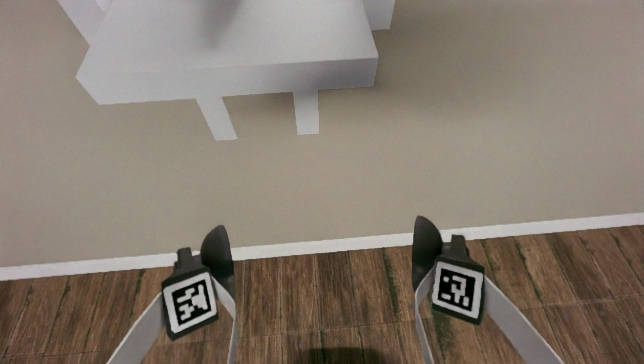

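Request:
{"op": "execute_actions", "data": {"actions": [{"r1": {"joints": {"lift_m": 1.002, "gripper_m": 0.10}}, "r2": {"base": {"translate_m": 0.09}, "joints": {"lift_m": 1.075, "arm_m": 0.10}}}], "cameras": []}}

Request:
{"op": "execute_actions", "data": {"actions": [{"r1": {"joints": {"lift_m": 1.068}}, "r2": {"joints": {"arm_m": 0.19}}}], "cameras": []}}

Request:
{"op": "execute_actions", "data": {"actions": [{"r1": {"joints": {"arm_m": 0.42}}, "r2": {"joints": {"arm_m": 0.27}}}], "cameras": ["r1_wrist_camera", "r2_wrist_camera"]}}

Scene clock: 248.43 s.
r1.base_odometry: x=-0.173 y=-0.808 heading=-0.653 (m, m, rad; r1's odometry frame)
r1.turned_by_wheels: +0.000 (rad since the last result)
r1.turned_by_imu: +0.001 (rad since the last result)
r1.base_tilt: forward=+1.5 right=-0.6 (deg)
r1.lidar_m: 1.40 1.07 3.65 2.04 1.74 1.32 0.74 0.63 0.63 0.71 1.21 3.04
r1.head_depth_mm: 487 525 571 609 - - 882 / 504 544 592 - - - 927 / 521 565 608 - 790 854 980 / 540 587 624 - 803 907 1047 / 563 622 - 806 837 964 1127 / - - 3865 771 892 1032 1205 / - - - 807 951 1110 1249
r1.base_status: not commanded
r1.joint_positions: lift_m=+1.002 arm_m=+0.520 wrist_yaw_rad=-0.749 wrist_pitch_rad=-0.864 wrist_roll_rad=+0.020 gripper_m=+0.100 head_pan_rad=-1.993 head_tilt_rad=-0.458
r1.joint_status: all done
r1.motor_effort: left_wheel=+4(4) right_wheel=-2(2) lift_m=+22(22) arm_m=+1(1) wrist_yaw_rad=+0(1) wrist_pitch_rad=+7(9) wrist_roll_rad=+0(0) gripper_m=+0(91) head_pan_rad=-5(4) head_tilt_rad=+5(4) (%)
r1.hand_pose: x=-0.1223 y=-0.7730 z=+0.9303 quat_wxyz=(+0.482, +0.036, -0.710, -0.511) (m; r1's base frame)
r1.wrist_depth_mm: - - 290 291 285 - 161 / 199 262 262 257 257 254 160 / 199 237 233 168 232 225 160 / 201 214 211 152 211 209 160 / 191 197 192 139 192 193 159 / 182 182 177 129 174 179 168 / 170 167 167 162 163 165 337
r2.base_odometry: x=-0.586 y=+0.113 heading=-1.879 (m, m, rad; r2's odometry frame)
r2.turned_by_wheels: +0.000 (rad since the last result)
r2.turned_by_imu: +0.001 (rad since the last result)
r2.base_tilt: forward=-0.6 right=+0.0 (deg)
r2.lidar_m: 2.14 2.21 2.97 3.68 3.79 2.70 2.60 0.90 0.65 0.62 0.64 0.86
r2.head_depth_mm: 599 - - - 721 824 940 / - - - - 621 821 936 / - - - - - 825 936 / - 744 792 767 - 817 929 / - - 3672 780 637 811 928 / 600 601 603 658 685 808 922 / 495 540 590 648 720 805 923
r2.base_status: done
r2.joint_positions: lift_m=+1.074 arm_m=+0.100 wrist_yaw_rad=+0.003 wrist_pitch_rad=-0.857 wrist_roll_rad=-0.004 gripper_m=+0.100 head_pan_rad=-1.563 head_tilt_rad=-0.494
r2.joint_status: all done
r2.motor_effort: left_wheel=-6(6) right_wheel=+3(6) lift_m=+42(44) arm_m=+2(1) wrist_yaw_rad=-3(3) wrist_pitch_rad=+4(4) wrist_roll_rad=+0(0) gripper_m=+0(0) head_pan_rad=-2(3) head_tilt_rad=-4(4) (%)
r2.hand_pose: x=-0.0212 y=-0.3942 z=+1.0035 quat_wxyz=(+0.645, +0.295, -0.641, -0.293) (m; r2's base frame)
r2.wrist_depth_mm: 277 288 430 373 416 307 325 / 322 329 383 375 374 379 391 / 382 390 340 341 342 457 488 / 472 496 320 321 342 604 649 / 628 664 673 750 768 873 942 / 927 941 - - - - - / - - - - - - -
pictures: none
No camera images: the call's "cameras" was empty. Leave "cameras" out to get every camera's image.

Scene clock: 250.33 s.
r1.base_odometry: x=-0.173 y=-0.808 heading=-0.653 (m, m, rad; r1's odometry frame)
r1.turned_by_wheels: +0.000 (rad since the last result)
r1.turned_by_imu: +0.000 (rad since the last result)
r1.base_tilt: forward=+1.5 right=-0.6 (deg)
r1.lidar_m: 1.40 1.07 3.65 2.04 1.74 1.31 0.74 0.63 0.63 0.72 1.21 3.04
r1.head_depth_mm: 488 - - - 691 767 867 / 504 529 - 658 720 809 920 / 522 - - 678 757 855 979 / 539 - 659 709 799 906 1051 / 562 - 3801 767 839 966 1123 / - - - 779 893 1029 1204 / - - 3846 854 949 1105 1253
r1.base_status: not commanded
r1.joint_positions: lift_m=+1.068 arm_m=+0.520 wrist_yaw_rad=-0.749 wrist_pitch_rad=-0.864 wrist_roll_rad=+0.020 gripper_m=+0.100 head_pan_rad=-1.993 head_tilt_rad=-0.458
r1.joint_status: all done
r1.motor_effort: left_wheel=+4(4) right_wheel=-2(2) lift_m=+28(28) arm_m=+1(1) wrist_yaw_rad=-1(0) wrist_pitch_rad=+7(7) wrist_roll_rad=+0(0) gripper_m=+0(0) head_pan_rad=-4(4) head_tilt_rad=+5(5) (%)
r1.hand_pose: x=-0.1224 y=-0.7731 z=+0.9961 quat_wxyz=(+0.482, +0.036, -0.710, -0.511) (m; r1's base frame)
r1.wrist_depth_mm: - - - - - - 160 / 200 - 354 350 348 - 160 / 199 300 316 315 312 243 160 / 199 280 288 230 285 241 159 / 200 262 267 208 260 241 159 / 211 246 240 192 241 209 167 / 949 228 227 184 224 225 538
r2.base_odometry: x=-0.586 y=+0.113 heading=-1.879 (m, m, rad; r2's odometry frame)
r2.turned_by_wheels: +0.000 (rad since the last result)
r2.turned_by_imu: +0.000 (rad since the last result)
r2.base_tilt: forward=-0.6 right=+0.0 (deg)
r2.lidar_m: 2.14 2.20 2.97 3.66 3.78 2.71 2.61 0.90 0.65 0.62 0.64 0.86
r2.head_depth_mm: 583 563 - 658 710 824 941 / - - - 788 621 820 939 / - - - - 619 818 933 / - 756 3464 - 618 813 931 / - - 3640 817 615 812 927 / 600 601 603 658 685 810 921 / 495 539 589 647 719 806 920
r2.base_status: not commanded
r2.joint_positions: lift_m=+1.074 arm_m=+0.190 wrist_yaw_rad=+0.003 wrist_pitch_rad=-0.857 wrist_roll_rad=-0.004 gripper_m=+0.100 head_pan_rad=-1.563 head_tilt_rad=-0.494
r2.joint_status: all done
r2.motor_effort: left_wheel=-5(5) right_wheel=+3(2) lift_m=+42(42) arm_m=+2(2) wrist_yaw_rad=-3(2) wrist_pitch_rad=+4(4) wrist_roll_rad=+0(1) gripper_m=+0(0) head_pan_rad=-2(2) head_tilt_rad=-4(4) (%)
r2.hand_pose: x=-0.0212 y=-0.4842 z=+1.0035 quat_wxyz=(+0.645, +0.295, -0.641, -0.293) (m; r2's base frame)
r2.wrist_depth_mm: 190 267 436 426 440 247 215 / 211 262 381 319 367 266 265 / 262 278 340 327 336 315 331 / 326 327 305 305 303 393 438 / 428 419 281 276 281 517 657 / 627 648 763 833 - - - / - - - - - - -
pictures: none
No camera images: the call's "cameras" was empty. Leave "cameras" out to get every camera's image.

Scene clock: 252.30 s.
r1.base_odometry: x=-0.173 y=-0.808 heading=-0.653 (m, m, rad; r1's odometry frame)
r1.turned_by_wheels: +0.000 (rad since the last result)
r1.turned_by_imu: +0.001 (rad since the last result)
r1.base_tilt: forward=+1.5 right=-0.6 (deg)
r1.lidar_m: 1.40 1.07 3.65 2.04 1.74 1.32 0.74 0.63 0.63 0.71 1.21 3.04
r1.head_depth_mm: 488 - - - 691 769 867 / 504 - - 657 719 807 920 / 521 - - 680 759 854 980 / 540 - 658 711 800 903 1052 / 563 - 3560 758 841 967 1129 / - - - 779 890 1030 1205 / - - - 809 948 1107 1243
r1.base_status: not commanded
r1.joint_positions: lift_m=+1.068 arm_m=+0.420 wrist_yaw_rad=-0.749 wrist_pitch_rad=-0.863 wrist_roll_rad=+0.020 gripper_m=+0.100 head_pan_rad=-1.993 head_tilt_rad=-0.458
r1.joint_status: all done
r1.motor_effort: left_wheel=+5(4) right_wheel=-2(2) lift_m=+27(27) arm_m=-3(4) wrist_yaw_rad=+0(1) wrist_pitch_rad=+7(6) wrist_roll_rad=+0(0) gripper_m=+0(0) head_pan_rad=-3(4) head_tilt_rad=+5(5) (%)
r1.hand_pose: x=-0.1224 y=-0.6736 z=+0.9961 quat_wxyz=(+0.482, +0.036, -0.710, -0.511) (m; r1's base frame)
r1.wrist_depth_mm: - - - - 253 120 108 / 278 355 352 351 249 134 134 / 280 319 257 316 250 158 170 / 282 292 233 289 247 220 220 / 268 265 240 264 267 310 310 / 251 246 239 243 245 502 521 / 227 227 225 226 233 - -
r2.base_odometry: x=-0.586 y=+0.113 heading=-1.879 (m, m, rad; r2's odometry frame)
r2.turned_by_wheels: +0.000 (rad since the last result)
r2.turned_by_imu: +0.000 (rad since the last result)
r2.base_tilt: forward=-0.6 right=+0.0 (deg)
r2.lidar_m: 2.14 2.21 2.97 3.67 3.77 2.71 2.61 0.90 0.65 0.62 0.64 0.86
r2.head_depth_mm: 600 597 598 658 708 824 941 / - - 2898 788 620 820 937 / - - - 784 619 817 932 / - 3149 3826 714 617 815 932 / 803 814 3445 817 615 811 928 / 600 601 602 659 684 809 922 / 495 539 589 648 720 806 917
r2.base_status: not commanded
r2.joint_positions: lift_m=+1.074 arm_m=+0.270 wrist_yaw_rad=+0.003 wrist_pitch_rad=-0.857 wrist_roll_rad=-0.004 gripper_m=+0.100 head_pan_rad=-1.563 head_tilt_rad=-0.494
r2.joint_status: all done
r2.motor_effort: left_wheel=-5(5) right_wheel=+2(2) lift_m=+42(42) arm_m=+2(3) wrist_yaw_rad=-3(3) wrist_pitch_rad=+4(4) wrist_roll_rad=+1(1) gripper_m=+0(1) head_pan_rad=-2(2) head_tilt_rad=-4(4) (%)
r2.hand_pose: x=-0.0212 y=-0.5642 z=+1.0035 quat_wxyz=(+0.645, +0.295, -0.641, -0.293) (m; r2's base frame)
r2.wrist_depth_mm: 187 304 - - - 244 169 / 183 264 385 362 394 247 171 / 181 260 336 282 335 253 189 / 185 251 303 283 303 260 256 / 250 264 278 275 280 286 382 / 369 358 252 251 248 488 734 / 698 557 232 230 231 233 -
pictures: r1_wrist_camera, r2_wrist_camera
Images, in order (width x height): r1_wrist_camera 644x364, r2_wrist_camera 644x364.

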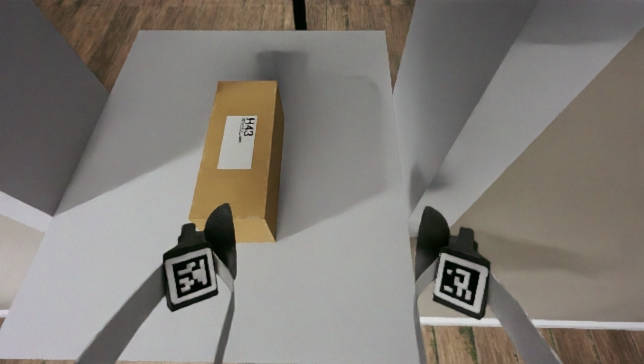

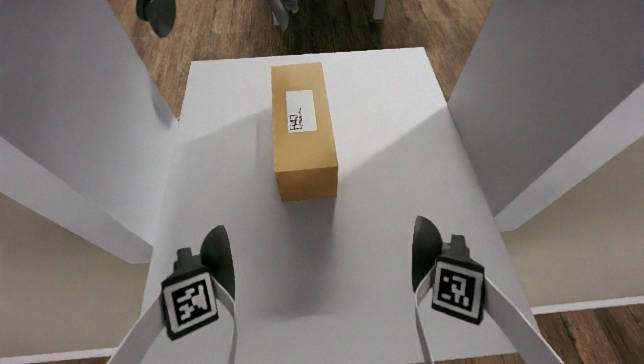

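Request:
{"op": "execute_actions", "data": {"actions": [{"r1": {"base": {"rotate_rad": 0.815}, "joints": {"head_pan_rad": -1.2, "head_tilt_rad": -0.74}}, "r2": {"base": {"translate_m": 0.008}, "joints": {"arm_m": 0.405, "wrist_yaw_rad": 0.03}}}], "cameras": ["r2_wrist_camera"]}}

Scene clock: 257.57 s.
r1.base_odometry: x=-0.173 y=-0.808 heading=+0.162 (m, m, rad; r1's odometry frame)
r1.turned_by_wheels: +0.815 (rad since the last result)
r1.turned_by_imu: +0.822 (rad since the last result)
r1.base_tilt: forward=+1.5 right=-0.6 (deg)
r1.lidar_m: 1.22 2.45 1.80 1.73 0.89 0.65 0.63 0.65 0.90 2.41 3.16 1.07
r1.head_depth_mm: 2575 2841 2385 1894 1546 1323 1157 / 2685 2957 2385 1885 1546 1321 1146 / 2778 3012 2396 1876 1566 1323 1162 / 2912 3064 2392 1883 1556 1326 1156 / 2998 3228 2373 1869 1551 1328 1156 / 3160 3249 2378 1889 1554 1331 1157 / 3345 3247 2395 1781 1548 1323 1158
r1.base_status: done
r1.joint_positions: lift_m=+1.068 arm_m=+0.420 wrist_yaw_rad=-0.749 wrist_pitch_rad=-0.863 wrist_roll_rad=+0.020 gripper_m=+0.100 head_pan_rad=-1.207 head_tilt_rad=-0.731
r1.joint_status: all done
r1.motor_effort: left_wheel=-2(7) right_wheel=+2(6) lift_m=+28(27) arm_m=-3(2) wrist_yaw_rad=+0(0) wrist_pitch_rad=+6(7) wrist_roll_rad=+0(0) gripper_m=+0(0) head_pan_rad=+4(41) head_tilt_rad=-6(31) (%)
r1.hand_pose: x=-0.1225 y=-0.6737 z=+0.9963 quat_wxyz=(+0.483, +0.035, -0.710, -0.511) (m; r1's base frame)
r1.wrist_depth_mm: - - - 912 663 527 442 / - - - - 768 582 465 / - - - - 868 646 518 / - - - - - 733 568 / - - - - - 852 637 / - - - - - 905 696 / - - - - - - 813
r2.base_odometry: x=-0.588 y=+0.106 heading=-1.879 (m, m, rad; r2's odometry frame)
r2.turned_by_wheels: +0.000 (rad since the last result)
r2.turned_by_imu: +0.000 (rad since the last result)
r2.base_tilt: forward=-0.6 right=+0.1 (deg)
r2.lidar_m: 2.13 2.20 2.97 3.66 3.77 2.71 2.60 0.90 0.65 0.62 0.64 0.86
r2.head_depth_mm: - 661 620 661 695 822 940 / - - 3497 787 620 820 939 / - - 3724 804 619 820 933 / - - 3469 748 618 815 933 / - - 3676 814 616 813 928 / 555 557 597 648 688 810 924 / 495 540 589 647 720 807 917
r2.base_status: done
r2.joint_positions: lift_m=+1.074 arm_m=+0.405 wrist_yaw_rad=+0.027 wrist_pitch_rad=-0.857 wrist_roll_rad=-0.004 gripper_m=+0.100 head_pan_rad=-1.563 head_tilt_rad=-0.494
r2.joint_status: all done
r2.motor_effort: left_wheel=-4(8) right_wheel=+2(7) lift_m=+42(42) arm_m=+3(1) wrist_yaw_rad=+2(4) wrist_pitch_rad=+4(4) wrist_roll_rad=+0(0) gripper_m=+0(1) head_pan_rad=-3(2) head_tilt_rad=-4(4) (%)
r2.hand_pose: x=-0.0175 y=-0.6992 z=+1.0035 quat_wxyz=(+0.649, +0.303, -0.637, -0.285) (m; r2's base frame)
r2.wrist_depth_mm: - - - - - - - / - - - - - - - / - - - - 337 - 194 / 166 - 303 292 301 316 186 / 163 229 280 223 277 265 189 / 161 211 251 200 245 247 191 / 159 207 231 186 232 230 192
pictures: r2_wrist_camera
Images, in order (width x height): r2_wrist_camera 644x364.

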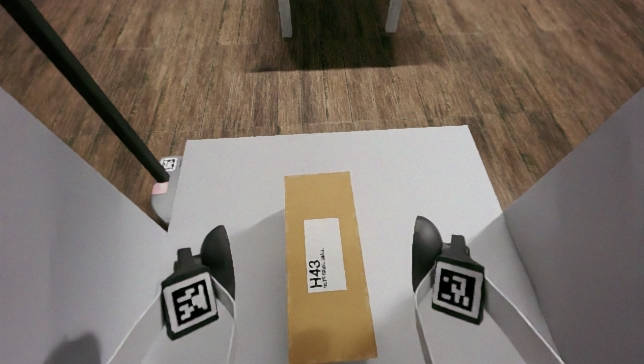

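Request:
{"op": "execute_actions", "data": {"actions": [{"r1": {"base": {"translate_m": 0.12}, "joints": {"wrist_yaw_rad": 0.0, "lift_m": 0.97, "arm_m":0.32}}, "r2": {"joints": {"arm_m": 0.413, "lift_m": 1.001}}}], "cameras": ["r2_wrist_camera"]}}

Request:
{"op": "execute_actions", "data": {"actions": [{"r1": {"base": {"translate_m": 0.08}}, "r2": {"joints": {"gripper_m": 0.013}}}], "cameras": ["r2_wrist_camera"]}}

Scene clock: 262.17 s.
r1.base_odometry: x=-0.054 y=-0.788 heading=+0.162 (m, m, rad; r1's odometry frame)
r1.turned_by_wheels: +0.000 (rad since the last result)
r1.turned_by_imu: +0.001 (rad since the last result)
r1.base_tilt: forward=+1.5 right=-0.6 (deg)
r1.lidar_m: 1.22 2.45 1.80 1.74 1.05 0.77 0.75 0.78 1.07 2.84 1.31 0.96
r1.head_depth_mm: 2600 2826 2483 1888 1552 1329 1157 / 2689 2934 2393 1888 1549 1325 1151 / 2797 3046 2379 1882 1553 1325 1158 / 2875 3077 2381 1881 1551 1323 1155 / 3001 3256 2376 1892 1550 1324 1156 / 3154 3215 2384 1894 1556 1327 1157 / 3326 3233 2134 1770 1556 1317 1157
r1.base_status: done
r1.joint_positions: lift_m=+0.970 arm_m=+0.320 wrist_yaw_rad=-0.001 wrist_pitch_rad=-0.863 wrist_roll_rad=+0.020 gripper_m=+0.100 head_pan_rad=-1.207 head_tilt_rad=-0.731
r1.joint_status: all done
r1.motor_effort: left_wheel=-3(3) right_wheel=+2(5) lift_m=+22(21) arm_m=-3(4) wrist_yaw_rad=+1(2) wrist_pitch_rad=+6(6) wrist_roll_rad=+0(0) gripper_m=+0(0) head_pan_rad=+2(3) head_tilt_rad=-6(7) (%)
r1.hand_pose: x=-0.0218 y=-0.6136 z=+0.8985 quat_wxyz=(+0.636, +0.292, -0.649, -0.299) (m; r1's base frame)
r1.wrist_depth_mm: - - - - - - 859 / - - - - - - 850 / - - - - - - 849 / - - - - - - 842 / - - - - - - 847 / - - - - - - 853 / 966 966 951 956 934 952 868
r2.base_odometry: x=-0.588 y=+0.106 heading=-1.879 (m, m, rad; r2's odometry frame)
r2.turned_by_wheels: +0.000 (rad since the last result)
r2.turned_by_imu: +0.000 (rad since the last result)
r2.base_tilt: forward=-0.5 right=+0.0 (deg)
r2.lidar_m: 2.13 2.20 2.97 3.67 3.78 2.72 2.60 0.90 0.65 0.62 0.64 0.86
r2.head_depth_mm: 623 621 - 664 696 822 939 / - - 2899 788 621 819 938 / - - - 786 619 817 935 / - 1332 3676 713 617 815 932 / - - 3642 816 616 812 926 / 554 556 597 649 688 808 924 / 495 541 588 648 718 805 919
r2.base_status: not commanded
r2.joint_positions: lift_m=+1.002 arm_m=+0.413 wrist_yaw_rad=+0.027 wrist_pitch_rad=-0.857 wrist_roll_rad=-0.004 gripper_m=+0.100 head_pan_rad=-1.563 head_tilt_rad=-0.494
r2.joint_status: all done
r2.motor_effort: left_wheel=-4(4) right_wheel=+2(3) lift_m=+10(37) arm_m=+3(2) wrist_yaw_rad=+2(2) wrist_pitch_rad=+4(4) wrist_roll_rad=+0(0) gripper_m=+2(0) head_pan_rad=-3(2) head_tilt_rad=-4(4) (%)
r2.hand_pose: x=-0.0175 y=-0.7072 z=+0.9310 quat_wxyz=(+0.649, +0.303, -0.637, -0.285) (m; r2's base frame)
r2.wrist_depth_mm: - - - - - - - / - - - - - - - / - - 243 175 242 246 - / 166 221 219 157 219 217 186 / 163 198 199 142 197 196 188 / 162 181 178 130 135 180 176 / 159 167 164 120 163 166 165
pictures: r2_wrist_camera
Images, in order (width x height): r2_wrist_camera 644x364.

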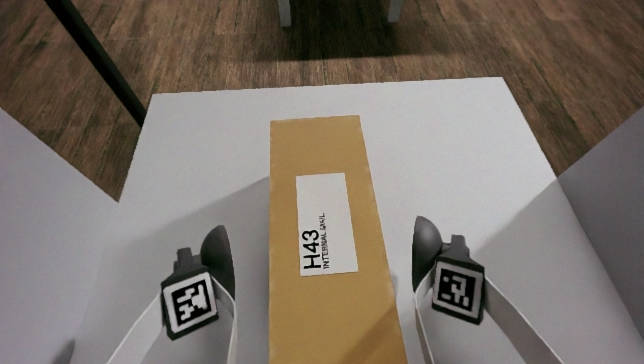

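Scene clock: 263.93 s.
r1.base_odometry: x=+0.025 y=-0.775 heading=+0.162 (m, m, rad; r1's odometry frame)
r1.turned_by_wheels: +0.000 (rad since the last result)
r1.turned_by_imu: +0.000 (rad since the last result)
r1.base_tilt: forward=+1.5 right=-0.6 (deg)
r1.lidar_m: 1.23 2.45 1.80 1.73 1.17 0.86 0.83 0.86 1.18 3.04 1.26 0.88
r1.head_depth_mm: 2585 2836 2486 1876 1554 1324 1154 / 2696 2956 2386 1879 1553 1322 1155 / 2780 3033 2403 1893 1554 1325 1154 / 2883 3099 2386 1860 1559 1322 1150 / 3017 3245 2370 1870 1557 1324 1155 / 3119 3260 2421 1779 1545 1319 1153 / 3319 3234 1417 1881 1555 1319 1149
r1.base_status: done
r1.joint_positions: lift_m=+0.970 arm_m=+0.320 wrist_yaw_rad=-0.001 wrist_pitch_rad=-0.863 wrist_roll_rad=+0.020 gripper_m=+0.100 head_pan_rad=-1.207 head_tilt_rad=-0.731
r1.joint_status: not commanded
r1.motor_effort: left_wheel=-3(3) right_wheel=+2(3) lift_m=+22(21) arm_m=-3(2) wrist_yaw_rad=+2(2) wrist_pitch_rad=+6(6) wrist_roll_rad=+0(0) gripper_m=+0(0) head_pan_rad=+4(3) head_tilt_rad=-6(6) (%)
r1.hand_pose: x=-0.0218 y=-0.6136 z=+0.8985 quat_wxyz=(+0.636, +0.292, -0.649, -0.299) (m; r1's base frame)
r1.wrist_depth_mm: - - - - - - 925 / - - - - - - 957 / - - - - - - 984 / - - - - - - 927 / - - - - - - 993 / - - - - - - 936 / 939 964 972 958 924 931 907
r2.base_odometry: x=-0.588 y=+0.106 heading=-1.879 (m, m, rad; r2's odometry frame)
r2.turned_by_wheels: +0.000 (rad since the last result)
r2.turned_by_imu: +0.000 (rad since the last result)
r2.base_tilt: forward=-0.6 right=+0.1 (deg)
r2.lidar_m: 2.13 2.20 2.97 3.66 3.79 2.72 2.62 0.90 0.65 0.62 0.64 0.86
r2.head_depth_mm: 622 622 - 663 696 822 939 / - - 2892 788 621 820 937 / - - - 786 620 818 936 / - 2395 3661 710 617 816 931 / - - 3658 815 616 811 926 / 556 557 597 648 688 810 922 / 495 540 589 647 719 807 919
r2.base_status: not commanded
r2.joint_positions: lift_m=+1.002 arm_m=+0.413 wrist_yaw_rad=+0.027 wrist_pitch_rad=-0.860 wrist_roll_rad=-0.004 gripper_m=+0.014 head_pan_rad=-1.563 head_tilt_rad=-0.494
r2.joint_status: all done
r2.motor_effort: left_wheel=-4(5) right_wheel=+3(3) lift_m=+10(11) arm_m=+2(3) wrist_yaw_rad=+2(2) wrist_pitch_rad=+6(6) wrist_roll_rad=+1(0) gripper_m=-18(92) head_pan_rad=-2(3) head_tilt_rad=-4(4) (%)
r2.hand_pose: x=-0.0176 y=-0.7066 z=+0.9306 quat_wxyz=(+0.648, +0.304, -0.637, -0.286) (m; r2's base frame)
r2.wrist_depth_mm: - - - - - - - / - - - - - - - / - - 244 173 240 245 - / 166 217 217 156 217 216 186 / 163 198 197 141 198 195 188 / 163 181 178 129 129 180 176 / 159 167 164 119 163 166 165
pictures: r2_wrist_camera
Images, in order (width x height): r2_wrist_camera 644x364.

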